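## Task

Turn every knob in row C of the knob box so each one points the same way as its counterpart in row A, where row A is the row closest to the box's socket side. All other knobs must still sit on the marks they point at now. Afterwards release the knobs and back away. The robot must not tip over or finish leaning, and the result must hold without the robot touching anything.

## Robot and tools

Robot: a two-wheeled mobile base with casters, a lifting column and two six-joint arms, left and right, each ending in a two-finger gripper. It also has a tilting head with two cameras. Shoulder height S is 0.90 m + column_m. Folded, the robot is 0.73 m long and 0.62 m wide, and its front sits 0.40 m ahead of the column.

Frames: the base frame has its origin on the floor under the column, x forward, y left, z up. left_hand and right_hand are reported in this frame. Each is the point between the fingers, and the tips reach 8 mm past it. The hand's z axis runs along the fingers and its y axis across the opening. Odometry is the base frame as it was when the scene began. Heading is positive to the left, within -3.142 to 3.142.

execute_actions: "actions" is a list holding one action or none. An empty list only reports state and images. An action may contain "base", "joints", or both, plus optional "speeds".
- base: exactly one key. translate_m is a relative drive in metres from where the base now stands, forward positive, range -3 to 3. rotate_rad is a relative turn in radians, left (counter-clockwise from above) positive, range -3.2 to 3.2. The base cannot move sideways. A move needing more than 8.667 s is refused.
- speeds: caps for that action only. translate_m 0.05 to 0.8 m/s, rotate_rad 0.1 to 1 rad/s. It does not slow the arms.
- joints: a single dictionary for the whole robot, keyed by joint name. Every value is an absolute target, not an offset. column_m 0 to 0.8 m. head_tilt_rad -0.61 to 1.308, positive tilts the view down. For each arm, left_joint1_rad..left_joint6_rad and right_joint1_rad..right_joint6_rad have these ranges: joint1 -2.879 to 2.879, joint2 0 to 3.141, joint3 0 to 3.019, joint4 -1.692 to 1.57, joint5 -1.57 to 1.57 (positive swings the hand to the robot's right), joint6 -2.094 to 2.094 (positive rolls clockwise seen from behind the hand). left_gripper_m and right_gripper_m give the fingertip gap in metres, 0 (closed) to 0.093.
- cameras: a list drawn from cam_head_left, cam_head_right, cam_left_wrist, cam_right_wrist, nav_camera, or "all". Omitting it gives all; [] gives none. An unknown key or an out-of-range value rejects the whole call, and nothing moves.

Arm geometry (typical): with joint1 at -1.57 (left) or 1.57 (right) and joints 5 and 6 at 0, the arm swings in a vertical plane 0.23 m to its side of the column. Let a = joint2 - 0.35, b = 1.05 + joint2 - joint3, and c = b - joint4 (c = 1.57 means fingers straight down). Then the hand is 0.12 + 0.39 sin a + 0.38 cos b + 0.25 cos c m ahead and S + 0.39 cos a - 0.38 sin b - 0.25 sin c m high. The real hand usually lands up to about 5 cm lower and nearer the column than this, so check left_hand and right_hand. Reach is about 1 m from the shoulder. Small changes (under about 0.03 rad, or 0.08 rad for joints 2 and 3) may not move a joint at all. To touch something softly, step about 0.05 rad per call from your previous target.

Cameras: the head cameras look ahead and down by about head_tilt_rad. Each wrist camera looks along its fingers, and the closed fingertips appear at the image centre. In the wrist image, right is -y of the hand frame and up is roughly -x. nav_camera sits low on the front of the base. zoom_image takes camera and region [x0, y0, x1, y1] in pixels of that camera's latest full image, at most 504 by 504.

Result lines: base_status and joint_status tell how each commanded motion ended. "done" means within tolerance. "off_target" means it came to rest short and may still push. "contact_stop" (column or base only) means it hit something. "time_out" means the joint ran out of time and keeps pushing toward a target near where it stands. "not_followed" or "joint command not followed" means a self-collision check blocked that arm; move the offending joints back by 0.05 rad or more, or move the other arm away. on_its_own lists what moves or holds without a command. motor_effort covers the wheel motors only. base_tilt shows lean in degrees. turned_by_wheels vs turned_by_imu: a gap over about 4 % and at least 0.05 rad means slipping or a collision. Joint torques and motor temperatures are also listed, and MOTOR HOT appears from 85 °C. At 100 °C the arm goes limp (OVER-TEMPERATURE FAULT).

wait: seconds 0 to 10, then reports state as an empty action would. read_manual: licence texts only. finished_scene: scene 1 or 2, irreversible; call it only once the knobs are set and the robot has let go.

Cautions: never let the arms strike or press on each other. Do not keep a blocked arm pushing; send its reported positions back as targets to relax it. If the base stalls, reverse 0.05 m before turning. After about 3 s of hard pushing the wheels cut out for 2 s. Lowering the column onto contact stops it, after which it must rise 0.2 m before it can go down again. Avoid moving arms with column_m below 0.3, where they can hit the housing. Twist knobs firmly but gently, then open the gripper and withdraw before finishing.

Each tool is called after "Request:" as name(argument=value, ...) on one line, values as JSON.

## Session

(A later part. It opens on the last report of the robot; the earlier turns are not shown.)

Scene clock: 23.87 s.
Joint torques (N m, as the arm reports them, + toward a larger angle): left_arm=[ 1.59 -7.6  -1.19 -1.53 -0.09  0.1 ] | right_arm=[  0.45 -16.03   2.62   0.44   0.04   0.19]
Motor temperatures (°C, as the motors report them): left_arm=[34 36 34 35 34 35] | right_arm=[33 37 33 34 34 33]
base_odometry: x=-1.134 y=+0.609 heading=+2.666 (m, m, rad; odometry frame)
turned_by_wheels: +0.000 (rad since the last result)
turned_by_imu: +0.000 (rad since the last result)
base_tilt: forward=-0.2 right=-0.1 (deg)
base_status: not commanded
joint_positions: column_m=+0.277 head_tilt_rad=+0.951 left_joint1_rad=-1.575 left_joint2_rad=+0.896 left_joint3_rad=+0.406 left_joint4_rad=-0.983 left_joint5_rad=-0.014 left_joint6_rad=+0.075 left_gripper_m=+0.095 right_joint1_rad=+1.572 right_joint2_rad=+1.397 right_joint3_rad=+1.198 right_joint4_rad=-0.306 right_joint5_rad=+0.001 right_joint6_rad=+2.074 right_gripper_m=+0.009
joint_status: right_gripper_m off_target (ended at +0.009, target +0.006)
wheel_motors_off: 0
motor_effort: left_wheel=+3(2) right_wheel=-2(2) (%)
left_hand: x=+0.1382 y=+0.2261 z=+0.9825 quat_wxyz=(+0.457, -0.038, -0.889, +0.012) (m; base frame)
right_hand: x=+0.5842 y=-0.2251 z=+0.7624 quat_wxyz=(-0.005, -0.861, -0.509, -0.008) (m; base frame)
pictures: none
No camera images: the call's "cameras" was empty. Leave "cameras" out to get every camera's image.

Request:
execute_actions(actions=[{"joints":{"right_joint6_rad":-1.9,"right_gripper_m":0.003}}], cameras=[])

Request:
execute_actions(actions=[{"joints":{"right_gripper_m":0.017}}], cameras=["cam_right_wrist"])

Request:
zoom_image(camera="cam_right_wrist", region=[250,190,450,390])

Scene clock: 26.60 s.
Joint torques (N m, as the arm reports them, + toward a larger angle): left_arm=[ 1.54 -7.53 -1.21 -1.53 -0.09  0.11] | right_arm=[  0.79 -15.37   2.56   0.23  -0.19  -0.05]
Motor temperatures (°C, as the motors report them): left_arm=[34 36 34 35 34 35] | right_arm=[33 37 33 34 34 33]
base_odometry: x=-1.134 y=+0.609 heading=+2.666 (m, m, rad; odometry frame)
turned_by_wheels: +0.000 (rad since the last result)
turned_by_imu: +0.001 (rad since the last result)
base_tilt: forward=-0.2 right=-0.2 (deg)
base_status: not commanded
joint_positions: column_m=+0.277 head_tilt_rad=+0.951 left_joint1_rad=-1.575 left_joint2_rad=+0.896 left_joint3_rad=+0.406 left_joint4_rad=-0.983 left_joint5_rad=-0.014 left_joint6_rad=+0.075 left_gripper_m=+0.095 right_joint1_rad=+1.572 right_joint2_rad=+1.397 right_joint3_rad=+1.198 right_joint4_rad=-0.306 right_joint5_rad=+0.000 right_joint6_rad=-1.887 right_gripper_m=+0.009
joint_status: right_gripper_m off_target (ended at +0.009, target +0.003); the others done
wheel_motors_off: 0
motor_effort: left_wheel=+2(3) right_wheel=-2(2) (%)
left_hand: x=+0.1382 y=+0.2261 z=+0.9825 quat_wxyz=(+0.457, -0.038, -0.889, +0.012) (m; base frame)
right_hand: x=+0.5842 y=-0.2251 z=+0.7624 quat_wxyz=(-0.006, +0.810, -0.587, +0.007) (m; base frame)
pictures: none
No camera images: the call's "cameras" was empty. Leave "cameras" out to get every camera's image.

Scene clock: 27.07 s.
Joint torques (N m, as the arm reports them, + toward a larger angle): left_arm=[ 1.58 -7.43 -1.2  -1.56 -0.09  0.11] | right_arm=[  1.79 -15.97   2.53   0.23  -0.11  -0.04]
Motor temperatures (°C, as the motors report them): left_arm=[34 36 34 35 34 35] | right_arm=[33 37 33 34 34 33]
base_odometry: x=-1.134 y=+0.609 heading=+2.666 (m, m, rad; odometry frame)
turned_by_wheels: +0.000 (rad since the last result)
turned_by_imu: +0.000 (rad since the last result)
base_tilt: forward=-0.3 right=-0.2 (deg)
base_status: not commanded
joint_positions: column_m=+0.277 head_tilt_rad=+0.951 left_joint1_rad=-1.575 left_joint2_rad=+0.896 left_joint3_rad=+0.406 left_joint4_rad=-0.983 left_joint5_rad=-0.014 left_joint6_rad=+0.075 left_gripper_m=+0.095 right_joint1_rad=+1.572 right_joint2_rad=+1.397 right_joint3_rad=+1.198 right_joint4_rad=-0.306 right_joint5_rad=+0.000 right_joint6_rad=-1.888 right_gripper_m=+0.017
joint_status: all done
wheel_motors_off: 0
motor_effort: left_wheel=+3(3) right_wheel=-2(2) (%)
left_hand: x=+0.1382 y=+0.2261 z=+0.9825 quat_wxyz=(+0.457, -0.038, -0.889, +0.012) (m; base frame)
right_hand: x=+0.5842 y=-0.2251 z=+0.7624 quat_wxyz=(-0.006, +0.810, -0.586, +0.007) (m; base frame)
pictures: cam_right_wrist
camera_calibration (this result's frames):
cam_right_wrist: T_world_to_cam=[[0.95436, 0.297405, 0.0273324, -0.508014], [0.225451, -0.777426, 0.58718, -0.748868], [0.195879, -0.554219, -0.808995, 0.496932], [0, 0, 0, 1]] pos_world=[0.556323, -0.155695, 0.855621]
Images, in order (width x height): cam_right_wrist 616x616.

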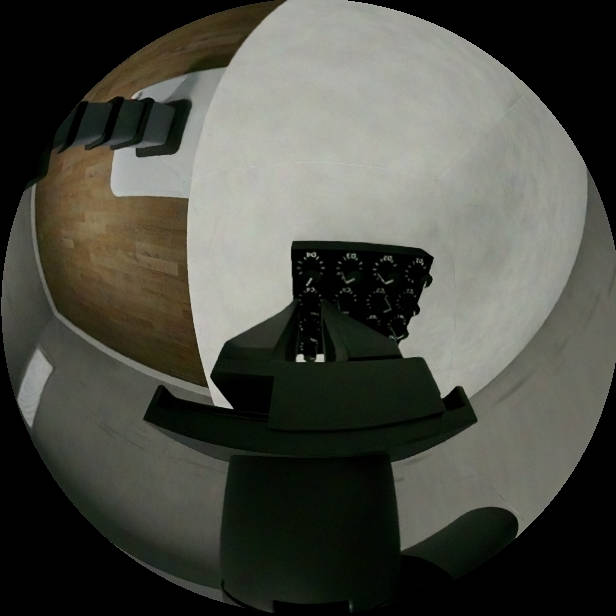

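Region (250, 190, 450, 390) of cam_right_wrist's 616x616 image, scaled by 2.520, with more detail than that image has.

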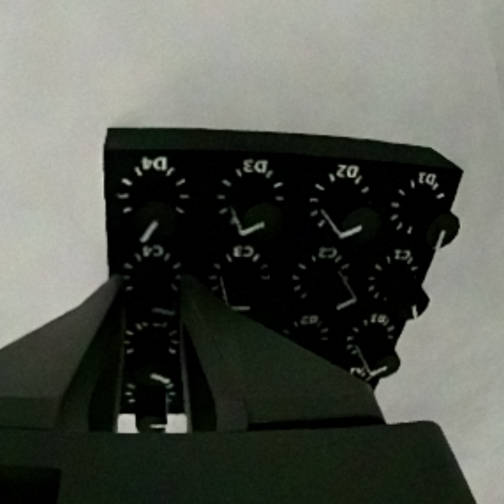

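Request:
execute_actions(actions=[{"joints":{"column_m":0.295}}], cameras=[])

Request:
execute_actions(actions=[{"base":{"rotate_rad":0.035},"joints":{"right_joint6_rad":0}}], cameras=[])

Request:
execute_actions(actions=[{"base":{"translate_m":0.065}}], cameras=["cam_right_wrist"])

Request:
zoom_image(camera="cam_right_wrist", region=[240,230,380,370])

Request:
execute_actions(actions=[{"joints":{"right_joint6_rad":-1.57}}], cameras=["cam_right_wrist"])

Request:
zoom_image(camera="cam_right_wrist", region=[180,180,380,380])

Scene clock: 28.23 s.
Joint torques (N m, as the arm reports them, + toward a larger angle): left_arm=[ 1.59 -7.53 -1.19 -1.51 -0.1   0.11] | right_arm=[  0.77 -15.37   2.6    0.53  -0.19   0.  ]
Motor temperatures (°C, as the motors report them): left_arm=[34 36 34 35 34 35] | right_arm=[33 38 33 34 34 33]
base_odometry: x=-1.134 y=+0.609 heading=+2.666 (m, m, rad; odometry frame)
turned_by_wheels: +0.000 (rad since the last result)
turned_by_imu: +0.001 (rad since the last result)
base_tilt: forward=-0.3 right=-0.2 (deg)
base_status: not commanded
joint_positions: column_m=+0.295 head_tilt_rad=+0.951 left_joint1_rad=-1.575 left_joint2_rad=+0.896 left_joint3_rad=+0.406 left_joint4_rad=-0.983 left_joint5_rad=-0.014 left_joint6_rad=+0.075 left_gripper_m=+0.095 right_joint1_rad=+1.572 right_joint2_rad=+1.397 right_joint3_rad=+1.198 right_joint4_rad=-0.306 right_joint5_rad=+0.000 right_joint6_rad=-1.889 right_gripper_m=+0.017
joint_status: all done
wheel_motors_off: 0
motor_effort: left_wheel=+3(4) right_wheel=-3(3) (%)
left_hand: x=+0.1382 y=+0.2261 z=+1.0004 quat_wxyz=(+0.457, -0.038, -0.889, +0.012) (m; base frame)
right_hand: x=+0.5842 y=-0.2251 z=+0.7803 quat_wxyz=(-0.006, +0.810, -0.586, +0.007) (m; base frame)
pictures: none
No camera images: the call's "cameras" was empty. Leave "cameras" out to get every camera's image.

Scene clock: 30.10 s.
Joint torques (N m, as the arm reports them, + toward a larger angle): left_arm=[ 1.49 -7.57 -1.2  -1.54 -0.1   0.11] | right_arm=[  0.46 -15.29   2.58   0.41  -0.03   0.2 ]
Motor temperatures (°C, as the motors report them): left_arm=[34 36 34 35 34 35] | right_arm=[33 38 33 34 34 33]
base_odometry: x=-1.134 y=+0.609 heading=+2.699 (m, m, rad; odometry frame)
turned_by_wheels: +0.033 (rad since the last result)
turned_by_imu: +0.033 (rad since the last result)
base_tilt: forward=-0.2 right=-0.1 (deg)
base_status: done
joint_positions: column_m=+0.295 head_tilt_rad=+0.951 left_joint1_rad=-1.575 left_joint2_rad=+0.896 left_joint3_rad=+0.406 left_joint4_rad=-0.983 left_joint5_rad=-0.014 left_joint6_rad=+0.075 left_gripper_m=+0.095 right_joint1_rad=+1.573 right_joint2_rad=+1.397 right_joint3_rad=+1.198 right_joint4_rad=-0.306 right_joint5_rad=+0.000 right_joint6_rad=-0.010 right_gripper_m=+0.017
joint_status: all done
wheel_motors_off: 0
motor_effort: left_wheel=+0(42) right_wheel=+1(51) (%)
left_hand: x=+0.1382 y=+0.2261 z=+1.0004 quat_wxyz=(+0.457, -0.038, -0.889, +0.012) (m; base frame)
right_hand: x=+0.5842 y=-0.2244 z=+0.7803 quat_wxyz=(-0.009, +0.006, -1.000, -0.001) (m; base frame)
pictures: none
No camera images: the call's "cameras" was empty. Leave "cameras" out to get every camera's image.

Scene clock: 31.20 s.
Joint torques (N m, as the arm reports them, + toward a larger angle): left_arm=[ 1.49 -7.56 -1.28 -1.57 -0.1   0.1 ] | right_arm=[  1.71 -15.91   2.35   0.51  -0.07   0.1 ]
Motor temperatures (°C, as the motors report them): left_arm=[34 36 34 35 34 35] | right_arm=[33 38 33 34 34 33]
base_odometry: x=-1.193 y=+0.637 heading=+2.700 (m, m, rad; odometry frame)
turned_by_wheels: +0.001 (rad since the last result)
turned_by_imu: +0.002 (rad since the last result)
base_tilt: forward=-0.3 right=-0.1 (deg)
base_status: done
joint_positions: column_m=+0.295 head_tilt_rad=+0.951 left_joint1_rad=-1.575 left_joint2_rad=+0.896 left_joint3_rad=+0.407 left_joint4_rad=-0.983 left_joint5_rad=-0.014 left_joint6_rad=+0.075 left_gripper_m=+0.095 right_joint1_rad=+1.572 right_joint2_rad=+1.397 right_joint3_rad=+1.198 right_joint4_rad=-0.306 right_joint5_rad=+0.000 right_joint6_rad=-0.010 right_gripper_m=+0.017
joint_status: not commanded
wheel_motors_off: 0
motor_effort: left_wheel=+0(41) right_wheel=+1(42) (%)
left_hand: x=+0.1386 y=+0.2261 z=+1.0003 quat_wxyz=(+0.456, -0.038, -0.889, +0.012) (m; base frame)
right_hand: x=+0.5842 y=-0.2246 z=+0.7803 quat_wxyz=(-0.009, +0.006, -1.000, +0.000) (m; base frame)
pictures: cam_right_wrist
camera_calibration (this result's frames):
cam_right_wrist: T_world_to_cam=[[-0.00500284, -0.999951, 0.00849775, -0.224905], [-0.822829, 0.0089455, 0.568219, 0.044741], [-0.568267, -0.00414949, -0.822833, 1.09239], [0, 0, 0, 1]] pos_world=[0.656461, -0.220761, 0.875347]
Images, in order (width x height): cam_right_wrist 616x616.

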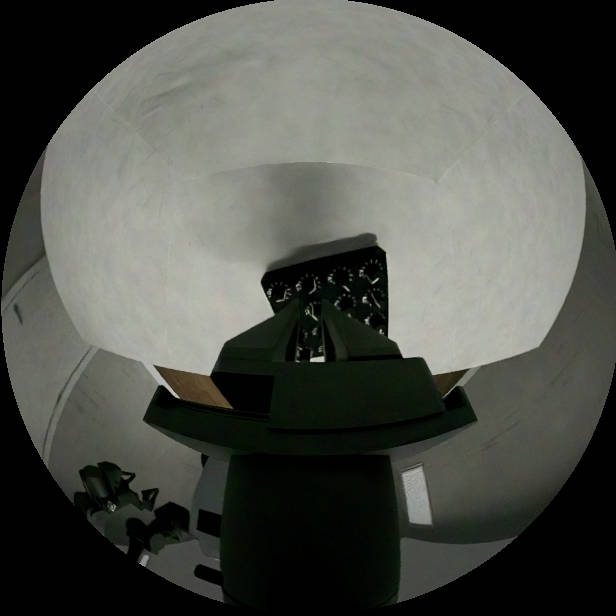

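Region (240, 230, 380, 370) of cam_right_wrist's 616x616 image, scaled by 3.600, with more detail than that image has.

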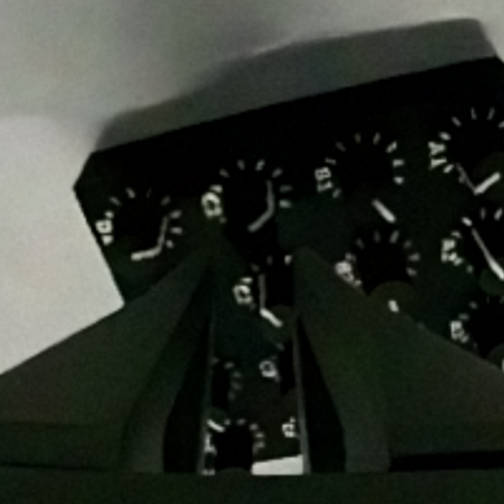

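Scene clock: 32.93 s.
Joint torques (N m, as the arm reports them, + toward a larger angle): left_arm=[ 1.57 -7.53 -1.25 -1.53 -0.09  0.11] | right_arm=[  0.42 -15.58   2.52   0.38  -0.18   0.02]
Motor temperatures (°C, as the motors report them): left_arm=[34 36 34 35 34 35] | right_arm=[33 38 33 34 34 33]
base_odometry: x=-1.193 y=+0.637 heading=+2.700 (m, m, rad; odometry frame)
turned_by_wheels: +0.000 (rad since the last result)
turned_by_imu: +0.001 (rad since the last result)
base_tilt: forward=-0.2 right=-0.1 (deg)
base_status: not commanded
joint_positions: column_m=+0.295 head_tilt_rad=+0.951 left_joint1_rad=-1.575 left_joint2_rad=+0.896 left_joint3_rad=+0.407 left_joint4_rad=-0.983 left_joint5_rad=-0.014 left_joint6_rad=+0.075 left_gripper_m=+0.095 right_joint1_rad=+1.572 right_joint2_rad=+1.397 right_joint3_rad=+1.198 right_joint4_rad=-0.306 right_joint5_rad=+0.000 right_joint6_rad=-1.560 right_gripper_m=+0.017
joint_status: all done
wheel_motors_off: 0
motor_effort: left_wheel=+1(3) right_wheel=-1(0) (%)
left_hand: x=+0.1386 y=+0.2261 z=+1.0003 quat_wxyz=(+0.456, -0.038, -0.889, +0.012) (m; base frame)
right_hand: x=+0.5842 y=-0.2246 z=+0.7803 quat_wxyz=(-0.007, +0.703, -0.711, +0.006) (m; base frame)
pictures: cam_right_wrist
camera_calibration (this result's frames):
cam_right_wrist: T_world_to_cam=[[0.999257, -0.0264761, 0.0280105, -0.608139], [-0.0378349, -0.812465, 0.581781, -0.608877], [0.00735427, -0.582408, -0.812863, 0.618494], [0, 0, 0, 1]] pos_world=[0.580101, -0.150577, 0.874018]
Images, in order (width x height): cam_right_wrist 616x616.

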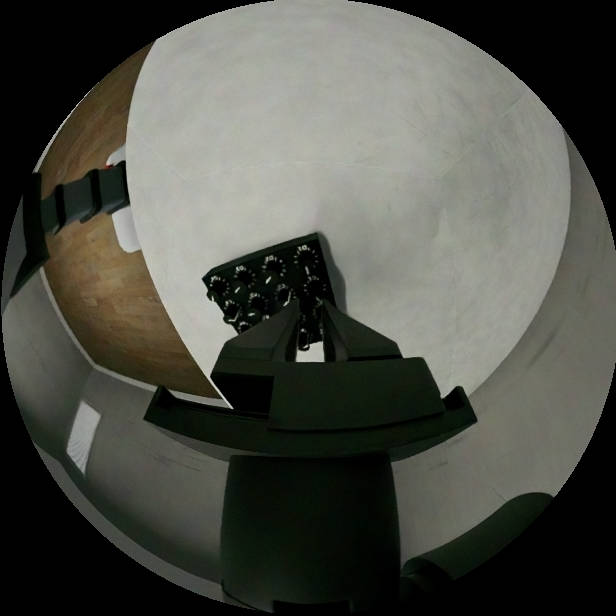

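Region (180, 180, 380, 380) of cam_right_wrist's 616x616 image, scaled by 2.520, with more detail than that image has.

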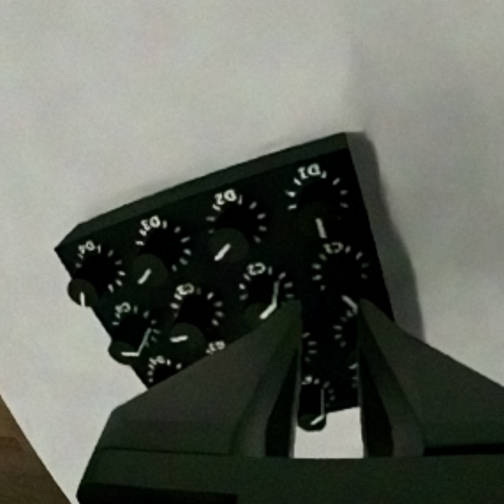

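Request:
execute_actions(actions=[{"base":{"translate_m":0.004}}], cameras=[])

Request:
execute_actions(actions=[{"joints":{"column_m":0.278}}], cameras=[])

Request:
execute_actions(actions=[{"joints":{"right_gripper_m":0.003}}], cameras=[])

Request:
execute_actions(actions=[{"joints":{"right_joint6_rad":1.42}}], cameras=[])

Request:
execute_actions(actions=[{"joints":{"right_gripper_m":0.017}}], cameras=[])

Request:
execute_actions(actions=[{"joints":{"column_m":0.30}}], cameras=[])

Request:
execute_actions(actions=[{"base":{"translate_m":-0.12},"joints":{"right_joint6_rad":0.3}}], cameras=["cam_right_wrist"])

Request:
zoom_image(camera="cam_right_wrist", region=[200,80,420,300])

Scene clock: 33.87 s.
Joint torques (N m, as the arm reports them, + toward a larger angle): left_arm=[ 1.49 -7.45 -1.17 -1.53 -0.1   0.09] | right_arm=[  0.63 -15.6    2.58   0.53  -0.16   0.05]
Motor temperatures (°C, as the motors report them): left_arm=[34 36 34 35 34 35] | right_arm=[33 38 33 34 34 33]
base_odometry: x=-1.196 y=+0.638 heading=+2.701 (m, m, rad; odometry frame)
turned_by_wheels: +0.001 (rad since the last result)
turned_by_imu: +0.001 (rad since the last result)
base_tilt: forward=-0.3 right=-0.1 (deg)
base_status: done
joint_positions: column_m=+0.295 head_tilt_rad=+0.951 left_joint1_rad=-1.575 left_joint2_rad=+0.896 left_joint3_rad=+0.406 left_joint4_rad=-0.983 left_joint5_rad=-0.014 left_joint6_rad=+0.075 left_gripper_m=+0.095 right_joint1_rad=+1.572 right_joint2_rad=+1.397 right_joint3_rad=+1.198 right_joint4_rad=-0.306 right_joint5_rad=+0.000 right_joint6_rad=-1.560 right_gripper_m=+0.017
joint_status: not commanded
wheel_motors_off: 0
motor_effort: left_wheel=+0(35) right_wheel=+0(42) (%)
left_hand: x=+0.1380 y=+0.2261 z=+1.0005 quat_wxyz=(+0.457, -0.038, -0.889, +0.012) (m; base frame)
right_hand: x=+0.5839 y=-0.2246 z=+0.7802 quat_wxyz=(-0.007, +0.703, -0.711, +0.006) (m; base frame)
pictures: none
No camera images: the call's "cameras" was empty. Leave "cameras" out to get every camera's image.

Scene clock: 34.67 s.
Joint torques (N m, as the arm reports them, + toward a larger angle): left_arm=[ 1.49 -7.69 -1.18 -1.55 -0.1   0.1 ] | right_arm=[  0.04 -15.21   2.5    0.43  -0.22   0.01]
Motor temperatures (°C, as the motors report them): left_arm=[34 36 34 35 34 35] | right_arm=[33 38 33 34 34 33]
base_odometry: x=-1.196 y=+0.638 heading=+2.701 (m, m, rad; odometry frame)
turned_by_wheels: +0.000 (rad since the last result)
turned_by_imu: +0.000 (rad since the last result)
base_tilt: forward=-0.3 right=+0.0 (deg)
base_status: not commanded
joint_positions: column_m=+0.278 head_tilt_rad=+0.951 left_joint1_rad=-1.575 left_joint2_rad=+0.896 left_joint3_rad=+0.406 left_joint4_rad=-0.983 left_joint5_rad=-0.014 left_joint6_rad=+0.075 left_gripper_m=+0.095 right_joint1_rad=+1.572 right_joint2_rad=+1.397 right_joint3_rad=+1.198 right_joint4_rad=-0.306 right_joint5_rad=+0.000 right_joint6_rad=-1.560 right_gripper_m=+0.017
joint_status: all done
wheel_motors_off: 0
motor_effort: left_wheel=+1(2) right_wheel=-2(1) (%)
left_hand: x=+0.1380 y=+0.2261 z=+0.9836 quat_wxyz=(+0.457, -0.038, -0.889, +0.012) (m; base frame)
right_hand: x=+0.5839 y=-0.2246 z=+0.7633 quat_wxyz=(-0.007, +0.703, -0.711, +0.006) (m; base frame)
pictures: none
No camera images: the call's "cameras" was empty. Leave "cameras" out to get every camera's image.

Scene clock: 35.13 s.
Joint torques (N m, as the arm reports them, + toward a larger angle): left_arm=[ 1.52 -7.53 -1.17 -1.53 -0.09  0.11] | right_arm=[  0.78 -15.54   2.42   0.5   -0.17   0.02]
Motor temperatures (°C, as the motors report them): left_arm=[34 36 34 35 34 35] | right_arm=[33 38 33 34 34 33]
base_odometry: x=-1.196 y=+0.638 heading=+2.701 (m, m, rad; odometry frame)
turned_by_wheels: +0.000 (rad since the last result)
turned_by_imu: +0.000 (rad since the last result)
base_tilt: forward=-0.3 right=+0.0 (deg)
base_status: not commanded
joint_positions: column_m=+0.278 head_tilt_rad=+0.951 left_joint1_rad=-1.575 left_joint2_rad=+0.896 left_joint3_rad=+0.406 left_joint4_rad=-0.983 left_joint5_rad=-0.014 left_joint6_rad=+0.075 left_gripper_m=+0.095 right_joint1_rad=+1.572 right_joint2_rad=+1.397 right_joint3_rad=+1.198 right_joint4_rad=-0.306 right_joint5_rad=+0.000 right_joint6_rad=-1.560 right_gripper_m=+0.009
joint_status: right_gripper_m off_target (ended at +0.009, target +0.003)
wheel_motors_off: 0
motor_effort: left_wheel=+2(1) right_wheel=-1(2) (%)
left_hand: x=+0.1380 y=+0.2261 z=+0.9836 quat_wxyz=(+0.457, -0.038, -0.889, +0.012) (m; base frame)
right_hand: x=+0.5839 y=-0.2246 z=+0.7633 quat_wxyz=(-0.007, +0.703, -0.711, +0.006) (m; base frame)
pictures: none
No camera images: the call's "cameras" was empty. Leave "cameras" out to get every camera's image.

Scene clock: 37.40 s.
Joint torques (N m, as the arm reports them, + toward a larger angle): left_arm=[ 1.52 -7.46 -1.2  -1.53 -0.09  0.11] | right_arm=[ -0.33 -16.12   2.32   0.39   0.03   0.14]
Motor temperatures (°C, as the motors report them): left_arm=[34 36 34 35 34 35] | right_arm=[33 38 33 34 34 33]
base_odometry: x=-1.196 y=+0.638 heading=+2.701 (m, m, rad; odometry frame)
turned_by_wheels: +0.000 (rad since the last result)
turned_by_imu: +0.001 (rad since the last result)
base_tilt: forward=-0.2 right=-0.1 (deg)
base_status: not commanded
joint_positions: column_m=+0.278 head_tilt_rad=+0.951 left_joint1_rad=-1.575 left_joint2_rad=+0.896 left_joint3_rad=+0.406 left_joint4_rad=-0.983 left_joint5_rad=-0.014 left_joint6_rad=+0.075 left_gripper_m=+0.095 right_joint1_rad=+1.572 right_joint2_rad=+1.397 right_joint3_rad=+1.198 right_joint4_rad=-0.306 right_joint5_rad=-0.001 right_joint6_rad=+1.407 right_gripper_m=+0.009
joint_status: all done
wheel_motors_off: 0
motor_effort: left_wheel=+0(1) right_wheel=-2(2) (%)
left_hand: x=+0.1380 y=+0.2261 z=+0.9836 quat_wxyz=(+0.457, -0.038, -0.889, +0.012) (m; base frame)
right_hand: x=+0.5839 y=-0.2244 z=+0.7633 quat_wxyz=(-0.006, -0.647, -0.763, -0.007) (m; base frame)
pictures: none
No camera images: the call's "cameras" was empty. Leave "cameras" out to get every camera's image.

Scene clock: 37.87 s.
Joint torques (N m, as the arm reports them, + toward a larger angle): left_arm=[ 1.53 -7.53 -1.15 -1.54 -0.09  0.1 ] | right_arm=[  1.33 -15.26   2.33   0.4    0.06   0.17]
Motor temperatures (°C, as the motors report them): left_arm=[34 36 34 35 34 35] | right_arm=[33 38 33 34 34 33]
base_odometry: x=-1.196 y=+0.638 heading=+2.701 (m, m, rad; odometry frame)
turned_by_wheels: +0.000 (rad since the last result)
turned_by_imu: +0.000 (rad since the last result)
base_tilt: forward=-0.2 right=+0.0 (deg)
base_status: not commanded
joint_positions: column_m=+0.278 head_tilt_rad=+0.951 left_joint1_rad=-1.575 left_joint2_rad=+0.896 left_joint3_rad=+0.406 left_joint4_rad=-0.983 left_joint5_rad=-0.014 left_joint6_rad=+0.075 left_gripper_m=+0.095 right_joint1_rad=+1.572 right_joint2_rad=+1.397 right_joint3_rad=+1.198 right_joint4_rad=-0.306 right_joint5_rad=-0.001 right_joint6_rad=+1.408 right_gripper_m=+0.017
joint_status: all done
wheel_motors_off: 0
motor_effort: left_wheel=+0(2) right_wheel=-2(2) (%)
left_hand: x=+0.1380 y=+0.2261 z=+0.9836 quat_wxyz=(+0.457, -0.038, -0.889, +0.012) (m; base frame)
right_hand: x=+0.5839 y=-0.2244 z=+0.7633 quat_wxyz=(-0.006, -0.647, -0.762, -0.007) (m; base frame)
pictures: none
No camera images: the call's "cameras" was empty. Leave "cameras" out to get every camera's image.

Scene clock: 38.73 s.
Joint torques (N m, as the arm reports them, + toward a larger angle): left_arm=[ 1.54 -7.48 -1.16 -1.5  -0.09  0.1 ] | right_arm=[  0.28 -15.22   2.42   0.72   0.04   0.2 ]
Motor temperatures (°C, as the motors report them): left_arm=[34 36 34 35 34 35] | right_arm=[33 38 33 34 34 33]
base_odometry: x=-1.196 y=+0.638 heading=+2.701 (m, m, rad; odometry frame)
turned_by_wheels: +0.000 (rad since the last result)
turned_by_imu: +0.000 (rad since the last result)
base_tilt: forward=-0.2 right=-0.3 (deg)
base_status: not commanded
joint_positions: column_m=+0.300 head_tilt_rad=+0.951 left_joint1_rad=-1.575 left_joint2_rad=+0.896 left_joint3_rad=+0.406 left_joint4_rad=-0.983 left_joint5_rad=-0.014 left_joint6_rad=+0.075 left_gripper_m=+0.095 right_joint1_rad=+1.572 right_joint2_rad=+1.397 right_joint3_rad=+1.198 right_joint4_rad=-0.306 right_joint5_rad=-0.001 right_joint6_rad=+1.409 right_gripper_m=+0.017
joint_status: all done
wheel_motors_off: 0
motor_effort: left_wheel=+2(3) right_wheel=-1(2) (%)
left_hand: x=+0.1380 y=+0.2261 z=+1.0055 quat_wxyz=(+0.457, -0.038, -0.889, +0.012) (m; base frame)
right_hand: x=+0.5839 y=-0.2244 z=+0.7852 quat_wxyz=(-0.006, -0.647, -0.762, -0.007) (m; base frame)
pictures: none
No camera images: the call's "cameras" was empty. Leave "cameras" out to get every camera's image.

Scene clock: 40.23 s.
Joint torques (N m, as the arm reports them, + toward a larger angle): left_arm=[ 1.48 -7.44 -0.92 -1.46 -0.1   0.1 ] | right_arm=[ -0.2  -15.55   2.78   0.44   0.03   0.03]
Motor temperatures (°C, as the motors report them): left_arm=[34 36 34 35 34 35] | right_arm=[33 38 33 34 34 33]
base_odometry: x=-1.088 y=+0.587 heading=+2.700 (m, m, rad; odometry frame)
turned_by_wheels: -0.001 (rad since the last result)
turned_by_imu: -0.001 (rad since the last result)
base_tilt: forward=-0.3 right=+0.0 (deg)
base_status: done
joint_positions: column_m=+0.300 head_tilt_rad=+0.952 left_joint1_rad=-1.575 left_joint2_rad=+0.895 left_joint3_rad=+0.403 left_joint4_rad=-0.983 left_joint5_rad=-0.014 left_joint6_rad=+0.075 left_gripper_m=+0.095 right_joint1_rad=+1.572 right_joint2_rad=+1.397 right_joint3_rad=+1.197 right_joint4_rad=-0.306 right_joint5_rad=-0.001 right_joint6_rad=+0.310 right_gripper_m=+0.017
joint_status: all done
wheel_motors_off: 0
motor_effort: left_wheel=-1(48) right_wheel=+0(50) (%)
left_hand: x=+0.1365 y=+0.2261 z=+1.0061 quat_wxyz=(+0.458, -0.038, -0.888, +0.012) (m; base frame)
right_hand: x=+0.5835 y=-0.2244 z=+0.7851 quat_wxyz=(-0.008, -0.154, -0.988, -0.002) (m; base frame)
pictures: cam_right_wrist
camera_calibration (this result's frames):
cam_right_wrist: T_world_to_cam=[[-0.320007, -0.947413, 0.00204246, -0.0241041], [-0.777734, 0.263925, 0.570503, 0.0705188], [-0.541041, 0.180977, -0.821293, 1.12044], [0, 0, 0, 1]] pos_world=[0.653336, -0.244222, 0.880029]
Images, in order (width x height): cam_right_wrist 616x616.

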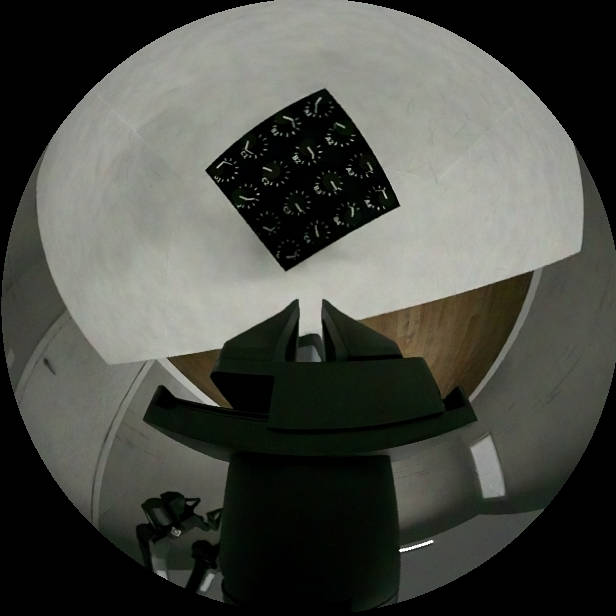

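Region (200, 80, 420, 300) of cam_right_wrist's 616x616 image, scaled by 2.291, with more detail than that image has.

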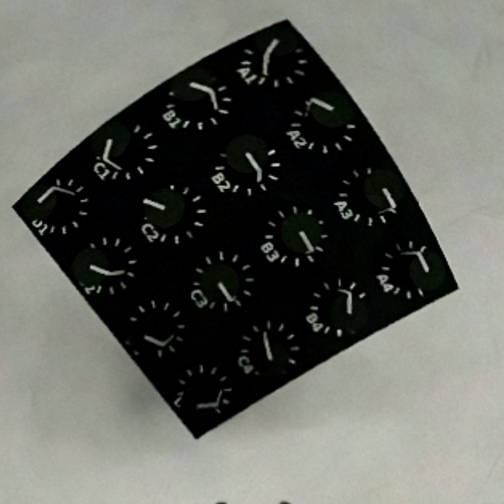

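Request:
zoom_image(camera="cam_right_wrist", region=[280,160,400,260])

Request:
zoom_image(camera="cam_right_wrist", region=[230,85,360,195])

Region (280, 160, 400, 260) of cam_right_wrist's 616x616 image, scaled by 4.200, with more detail than that image has.

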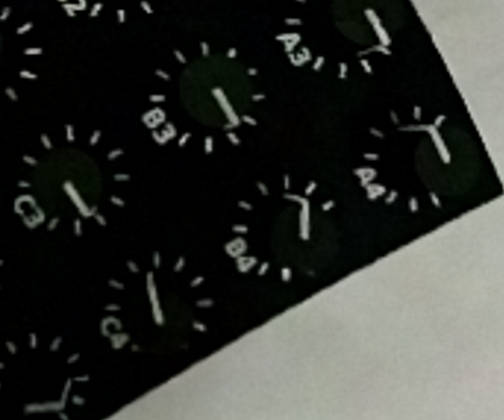

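Region (230, 85, 360, 195) of cam_right_wrist's 616x616 image, scaled by 3.877, with more detail than that image has; it fills the top 426 rows of this view, and the rest is white.

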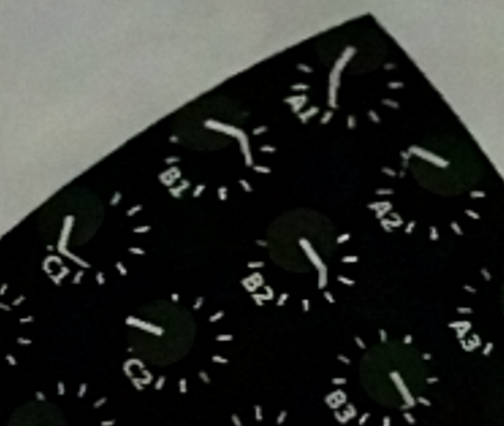

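Request:
execute_actions(actions=[{"base":{"translate_m":0.12},"joints":{"right_joint6_rad":1.3}}], cameras=["cam_right_wrist"])

Request:
zoom_image(camera="cam_right_wrist", region=[240,230,380,370])

Scene clock: 41.90 s.
Joint torques (N m, as the arm reports them, + toward a larger angle): left_arm=[ 1.48 -7.56 -1.27 -1.55 -0.1   0.11] | right_arm=[  0.44 -15.31   2.6    0.38   0.02   0.11]
Motor temperatures (°C, as the motors report them): left_arm=[34 36 34 35 34 35] | right_arm=[33 38 33 34 34 33]
base_odometry: x=-1.197 y=+0.639 heading=+2.701 (m, m, rad; odometry frame)
turned_by_wheels: +0.001 (rad since the last result)
turned_by_imu: +0.002 (rad since the last result)
base_tilt: forward=-0.1 right=-0.1 (deg)
base_status: done
joint_positions: column_m=+0.300 head_tilt_rad=+0.952 left_joint1_rad=-1.575 left_joint2_rad=+0.895 left_joint3_rad=+0.407 left_joint4_rad=-0.983 left_joint5_rad=-0.014 left_joint6_rad=+0.075 left_gripper_m=+0.095 right_joint1_rad=+1.572 right_joint2_rad=+1.397 right_joint3_rad=+1.198 right_joint4_rad=-0.306 right_joint5_rad=-0.001 right_joint6_rad=+1.289 right_gripper_m=+0.017
joint_status: all done
wheel_motors_off: 0
motor_effort: left_wheel=+1(40) right_wheel=+0(55) (%)
left_hand: x=+0.1385 y=+0.2261 z=+1.0053 quat_wxyz=(+0.456, -0.038, -0.889, +0.012) (m; base frame)
right_hand: x=+0.5837 y=-0.2244 z=+0.7852 quat_wxyz=(-0.006, -0.601, -0.799, -0.006) (m; base frame)
pictures: cam_right_wrist
camera_calibration (this result's frames):
cam_right_wrist: T_world_to_cam=[[-0.964726, -0.263138, -0.00793234, 0.513663], [-0.218579, 0.783842, 0.581219, -0.147448], [-0.146723, 0.56245, -0.813709, 0.970092], [0, 0, 0, 1]] pos_world=[0.60565, -0.294888, 0.879147]
Images, in order (width x height): cam_right_wrist 616x616.

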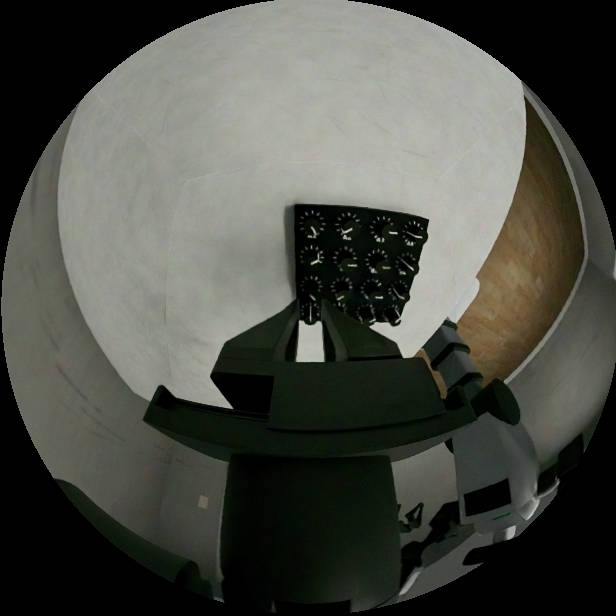

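Region (240, 230, 380, 370) of cam_right_wrist's 616x616 image, scaled by 3.600, with more detail than that image has.

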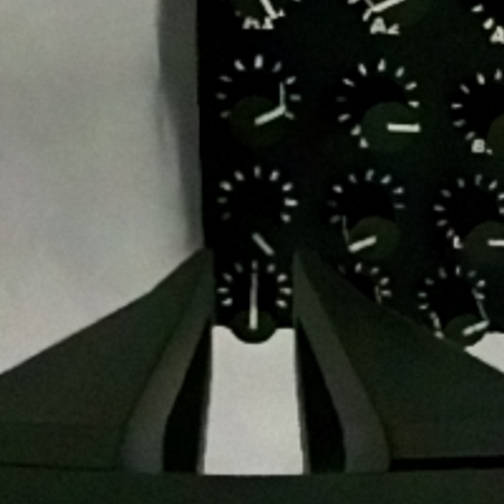

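Centered; ~140°, add 0.19.

Request:
execute_actions(actions=[{"joints":{"column_m":0.278}}], cameras=[])

Request:
execute_actions(actions=[{"joints":{"right_gripper_m":0.003}}], cameras=[])

Request:
execute_actions(actions=[{"joints":{"right_joint6_rad":1.49}}], cameras=[])

Request:
execute_actions(actions=[{"joints":{"right_gripper_m":0.017}}], cameras=[])

Request:
execute_actions(actions=[{"joints":{"column_m":0.295}}], cameras=[])

Request:
execute_actions(actions=[{"base":{"translate_m":-0.069}}], cameras=[])

Request:
execute_actions(actions=[{"base":{"rotate_rad":-0.036},"joints":{"right_joint6_rad":1.27}}], cameras=["cam_right_wrist"])

Request:
zoom_image(camera="cam_right_wrist", region=[190,190,370,370])

Scene clock: 43.00 s.
Joint torques (N m, as the arm reports them, + toward a larger angle): left_arm=[ 1.42 -7.51 -1.19 -1.53 -0.1   0.1 ] | right_arm=[  0.23 -15.18   2.33   0.24   0.06   0.25]
Motor temperatures (°C, as the motors report them): left_arm=[34 36 34 35 34 35] | right_arm=[33 38 33 34 34 33]
base_odometry: x=-1.197 y=+0.639 heading=+2.701 (m, m, rad; odometry frame)
turned_by_wheels: +0.000 (rad since the last result)
turned_by_imu: +0.001 (rad since the last result)
base_tilt: forward=-0.3 right=+0.0 (deg)
base_status: not commanded
joint_positions: column_m=+0.278 head_tilt_rad=+0.952 left_joint1_rad=-1.575 left_joint2_rad=+0.895 left_joint3_rad=+0.407 left_joint4_rad=-0.983 left_joint5_rad=-0.014 left_joint6_rad=+0.075 left_gripper_m=+0.095 right_joint1_rad=+1.572 right_joint2_rad=+1.397 right_joint3_rad=+1.198 right_joint4_rad=-0.306 right_joint5_rad=-0.001 right_joint6_rad=+1.289 right_gripper_m=+0.017
joint_status: all done
wheel_motors_off: 0
motor_effort: left_wheel=+2(3) right_wheel=-3(2) (%)
left_hand: x=+0.1385 y=+0.2261 z=+0.9834 quat_wxyz=(+0.456, -0.038, -0.889, +0.012) (m; base frame)
right_hand: x=+0.5837 y=-0.2244 z=+0.7633 quat_wxyz=(-0.006, -0.601, -0.799, -0.006) (m; base frame)
pictures: none
No camera images: the call's "cameras" was empty. Leave "cameras" out to get every camera's image.

Scene clock: 43.47 s.
Joint torques (N m, as the arm reports them, + toward a larger angle): left_arm=[ 1.55 -7.52 -1.18 -1.52 -0.09  0.1 ] | right_arm=[  0.82 -15.51   2.55   0.25   0.03   0.19]
Motor temperatures (°C, as the motors report them): left_arm=[34 36 34 35 34 35] | right_arm=[33 38 33 34 34 33]
base_odometry: x=-1.197 y=+0.639 heading=+2.701 (m, m, rad; odometry frame)
turned_by_wheels: +0.000 (rad since the last result)
turned_by_imu: +0.000 (rad since the last result)
base_tilt: forward=-0.2 right=-0.2 (deg)
base_status: not commanded
joint_positions: column_m=+0.278 head_tilt_rad=+0.952 left_joint1_rad=-1.575 left_joint2_rad=+0.895 left_joint3_rad=+0.407 left_joint4_rad=-0.983 left_joint5_rad=-0.014 left_joint6_rad=+0.075 left_gripper_m=+0.095 right_joint1_rad=+1.572 right_joint2_rad=+1.397 right_joint3_rad=+1.198 right_joint4_rad=-0.306 right_joint5_rad=-0.001 right_joint6_rad=+1.289 right_gripper_m=+0.009
joint_status: right_gripper_m off_target (ended at +0.009, target +0.003)
wheel_motors_off: 0
motor_effort: left_wheel=+3(1) right_wheel=-2(2) (%)
left_hand: x=+0.1385 y=+0.2261 z=+0.9834 quat_wxyz=(+0.456, -0.038, -0.889, +0.012) (m; base frame)
right_hand: x=+0.5837 y=-0.2244 z=+0.7633 quat_wxyz=(-0.006, -0.601, -0.799, -0.006) (m; base frame)
pictures: none
No camera images: the call's "cameras" was empty. Leave "cameras" out to get every camera's image.

Scene clock: 44.27 s.
Joint torques (N m, as the arm reports them, + toward a larger angle): left_arm=[ 1.47 -7.42 -1.19 -1.52 -0.09  0.1 ] | right_arm=[  1.24 -15.25   2.65   0.51   0.08   0.17]
Motor temperatures (°C, as the motors report them): left_arm=[34 36 34 35 34 35] | right_arm=[33 38 33 34 34 33]
base_odometry: x=-1.197 y=+0.639 heading=+2.701 (m, m, rad; odometry frame)
turned_by_wheels: +0.000 (rad since the last result)
turned_by_imu: +0.000 (rad since the last result)
base_tilt: forward=-0.2 right=-0.2 (deg)
base_status: not commanded
joint_positions: column_m=+0.278 head_tilt_rad=+0.952 left_joint1_rad=-1.575 left_joint2_rad=+0.895 left_joint3_rad=+0.407 left_joint4_rad=-0.983 left_joint5_rad=-0.014 left_joint6_rad=+0.075 left_gripper_m=+0.095 right_joint1_rad=+1.572 right_joint2_rad=+1.397 right_joint3_rad=+1.198 right_joint4_rad=-0.306 right_joint5_rad=-0.001 right_joint6_rad=+1.476 right_gripper_m=+0.009
joint_status: all done
wheel_motors_off: 0
motor_effort: left_wheel=+2(3) right_wheel=-3(3) (%)
left_hand: x=+0.1385 y=+0.2261 z=+0.9834 quat_wxyz=(+0.456, -0.038, -0.889, +0.012) (m; base frame)
right_hand: x=+0.5837 y=-0.2244 z=+0.7633 quat_wxyz=(-0.006, -0.672, -0.740, -0.007) (m; base frame)
pictures: none
No camera images: the call's "cameras" was empty. Leave "cameras" out to get every camera's image.

Scene clock: 44.73 s.
Joint torques (N m, as the arm reports them, + toward a larger angle): left_arm=[ 1.54 -7.49 -1.23 -1.56 -0.09  0.1 ] | right_arm=[ -0.25 -15.89   2.4    0.51   0.05   0.15]
Motor temperatures (°C, as the motors report them): left_arm=[34 36 34 35 34 35] | right_arm=[33 38 33 34 34 33]
base_odometry: x=-1.197 y=+0.639 heading=+2.701 (m, m, rad; odometry frame)
turned_by_wheels: +0.000 (rad since the last result)
turned_by_imu: +0.000 (rad since the last result)
base_tilt: forward=-0.2 right=-0.2 (deg)
base_status: not commanded
joint_positions: column_m=+0.278 head_tilt_rad=+0.952 left_joint1_rad=-1.575 left_joint2_rad=+0.895 left_joint3_rad=+0.407 left_joint4_rad=-0.983 left_joint5_rad=-0.014 left_joint6_rad=+0.075 left_gripper_m=+0.095 right_joint1_rad=+1.572 right_joint2_rad=+1.397 right_joint3_rad=+1.198 right_joint4_rad=-0.306 right_joint5_rad=-0.001 right_joint6_rad=+1.478 right_gripper_m=+0.017
joint_status: all done
wheel_motors_off: 0
motor_effort: left_wheel=+3(2) right_wheel=-2(3) (%)
left_hand: x=+0.1385 y=+0.2261 z=+0.9834 quat_wxyz=(+0.456, -0.038, -0.889, +0.012) (m; base frame)
right_hand: x=+0.5837 y=-0.2244 z=+0.7633 quat_wxyz=(-0.006, -0.673, -0.739, -0.007) (m; base frame)
pictures: none
No camera images: the call's "cameras" was empty. Leave "cameras" out to get every camera's image.

Scene clock: 45.53 s.
Joint torques (N m, as the arm reports them, + toward a larger angle): left_arm=[ 1.52 -7.57 -1.21 -1.53 -0.09  0.11] | right_arm=[  1.03 -16.12   2.13   0.34   0.05   0.2 ]
Motor temperatures (°C, as the motors report them): left_arm=[34 36 34 35 34 35] | right_arm=[33 38 33 34 34 33]
base_odometry: x=-1.197 y=+0.639 heading=+2.701 (m, m, rad; odometry frame)
turned_by_wheels: +0.000 (rad since the last result)
turned_by_imu: +0.000 (rad since the last result)
base_tilt: forward=-0.4 right=+0.0 (deg)
base_status: not commanded
joint_positions: column_m=+0.295 head_tilt_rad=+0.952 left_joint1_rad=-1.575 left_joint2_rad=+0.895 left_joint3_rad=+0.407 left_joint4_rad=-0.983 left_joint5_rad=-0.014 left_joint6_rad=+0.075 left_gripper_m=+0.095 right_joint1_rad=+1.572 right_joint2_rad=+1.397 right_joint3_rad=+1.198 right_joint4_rad=-0.306 right_joint5_rad=-0.001 right_joint6_rad=+1.479 right_gripper_m=+0.017
joint_status: all done
wheel_motors_off: 0
motor_effort: left_wheel=+3(3) right_wheel=-3(3) (%)
left_hand: x=+0.1385 y=+0.2261 z=+1.0003 quat_wxyz=(+0.456, -0.038, -0.889, +0.012) (m; base frame)
right_hand: x=+0.5837 y=-0.2244 z=+0.7802 quat_wxyz=(-0.006, -0.673, -0.739, -0.007) (m; base frame)
pictures: none
No camera images: the call's "cameras" was empty. Leave "cameras" out to get every camera's image.

Scene clock: 46.73 s.
Joint torques (N m, as the arm reports them, + toward a larger angle): left_arm=[ 1.62 -7.32 -0.9  -1.49 -0.09  0.1 ] | right_arm=[  0.29 -15.13   2.59   0.61   0.11   0.17]
Motor temperatures (°C, as the motors report them): left_arm=[34 36 34 35 34 35] | right_arm=[33 39 33 34 34 33]
base_odometry: x=-1.134 y=+0.609 heading=+2.699 (m, m, rad; odometry frame)
turned_by_wheels: -0.002 (rad since the last result)
turned_by_imu: -0.002 (rad since the last result)
base_tilt: forward=-0.3 right=-0.2 (deg)
base_status: done
joint_positions: column_m=+0.295 head_tilt_rad=+0.952 left_joint1_rad=-1.575 left_joint2_rad=+0.895 left_joint3_rad=+0.402 left_joint4_rad=-0.983 left_joint5_rad=-0.014 left_joint6_rad=+0.075 left_gripper_m=+0.095 right_joint1_rad=+1.572 right_joint2_rad=+1.397 right_joint3_rad=+1.196 right_joint4_rad=-0.306 right_joint5_rad=-0.001 right_joint6_rad=+1.479 right_gripper_m=+0.017
joint_status: not commanded
wheel_motors_off: 0
motor_effort: left_wheel=-2(48) right_wheel=+1(58) (%)
left_hand: x=+0.1360 y=+0.2261 z=+1.0013 quat_wxyz=(+0.458, -0.038, -0.888, +0.012) (m; base frame)
right_hand: x=+0.5828 y=-0.2244 z=+0.7800 quat_wxyz=(-0.005, -0.674, -0.739, -0.006) (m; base frame)
pictures: none
No camera images: the call's "cameras" was empty. Leave "cameras" out to get every camera's image.

Scene clock: 47.57 s.
Joint torques (N m, as the arm reports them, + toward a larger angle): left_arm=[ 1.56 -7.33 -0.86 -1.54 -0.09  0.11] | right_arm=[  1.09 -15.93   2.96   0.48   0.13  -0.01]
Motor temperatures (°C, as the motors report them): left_arm=[34 36 34 35 34 35] | right_arm=[33 39 33 34 34 33]
base_odometry: x=-1.134 y=+0.609 heading=+2.665 (m, m, rad; odometry frame)
turned_by_wheels: -0.034 (rad since the last result)
turned_by_imu: -0.034 (rad since the last result)
base_tilt: forward=-0.5 right=-0.1 (deg)
base_status: done
joint_positions: column_m=+0.295 head_tilt_rad=+0.952 left_joint1_rad=-1.575 left_joint2_rad=+0.895 left_joint3_rad=+0.402 left_joint4_rad=-0.983 left_joint5_rad=-0.014 left_joint6_rad=+0.075 left_gripper_m=+0.095 right_joint1_rad=+1.570 right_joint2_rad=+1.397 right_joint3_rad=+1.196 right_joint4_rad=-0.306 right_joint5_rad=-0.001 right_joint6_rad=+1.281 right_gripper_m=+0.017
joint_status: all done
wheel_motors_off: 0
motor_effort: left_wheel=+1(34) right_wheel=-1(34) (%)
left_hand: x=+0.1362 y=+0.2261 z=+1.0012 quat_wxyz=(+0.458, -0.038, -0.888, +0.012) (m; base frame)
right_hand: x=+0.5828 y=-0.2256 z=+0.7800 quat_wxyz=(-0.006, -0.597, -0.802, -0.005) (m; base frame)
pictures: cam_right_wrist
camera_calibration (this result's frames):
cam_right_wrist: T_world_to_cam=[[-0.962649, -0.270686, -0.005993, 0.507994], [-0.223827, 0.783158, 0.580143, -0.139971], [-0.152343, 0.559815, -0.814493, 0.969676], [0, 0, 0, 1]] pos_world=[0.605414, -0.295714, 0.874042]
Images, in order (width x height): cam_right_wrist 616x616.

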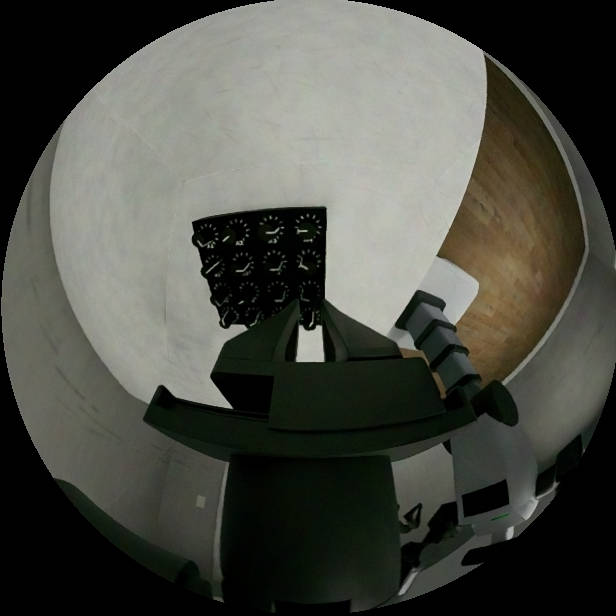

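Region (190, 190, 370, 370) of cam_right_wrist's 616x616 image, scaled by 2.800, with more detail than that image has.

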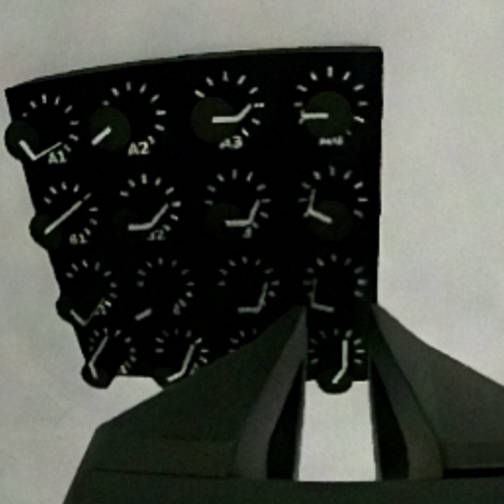

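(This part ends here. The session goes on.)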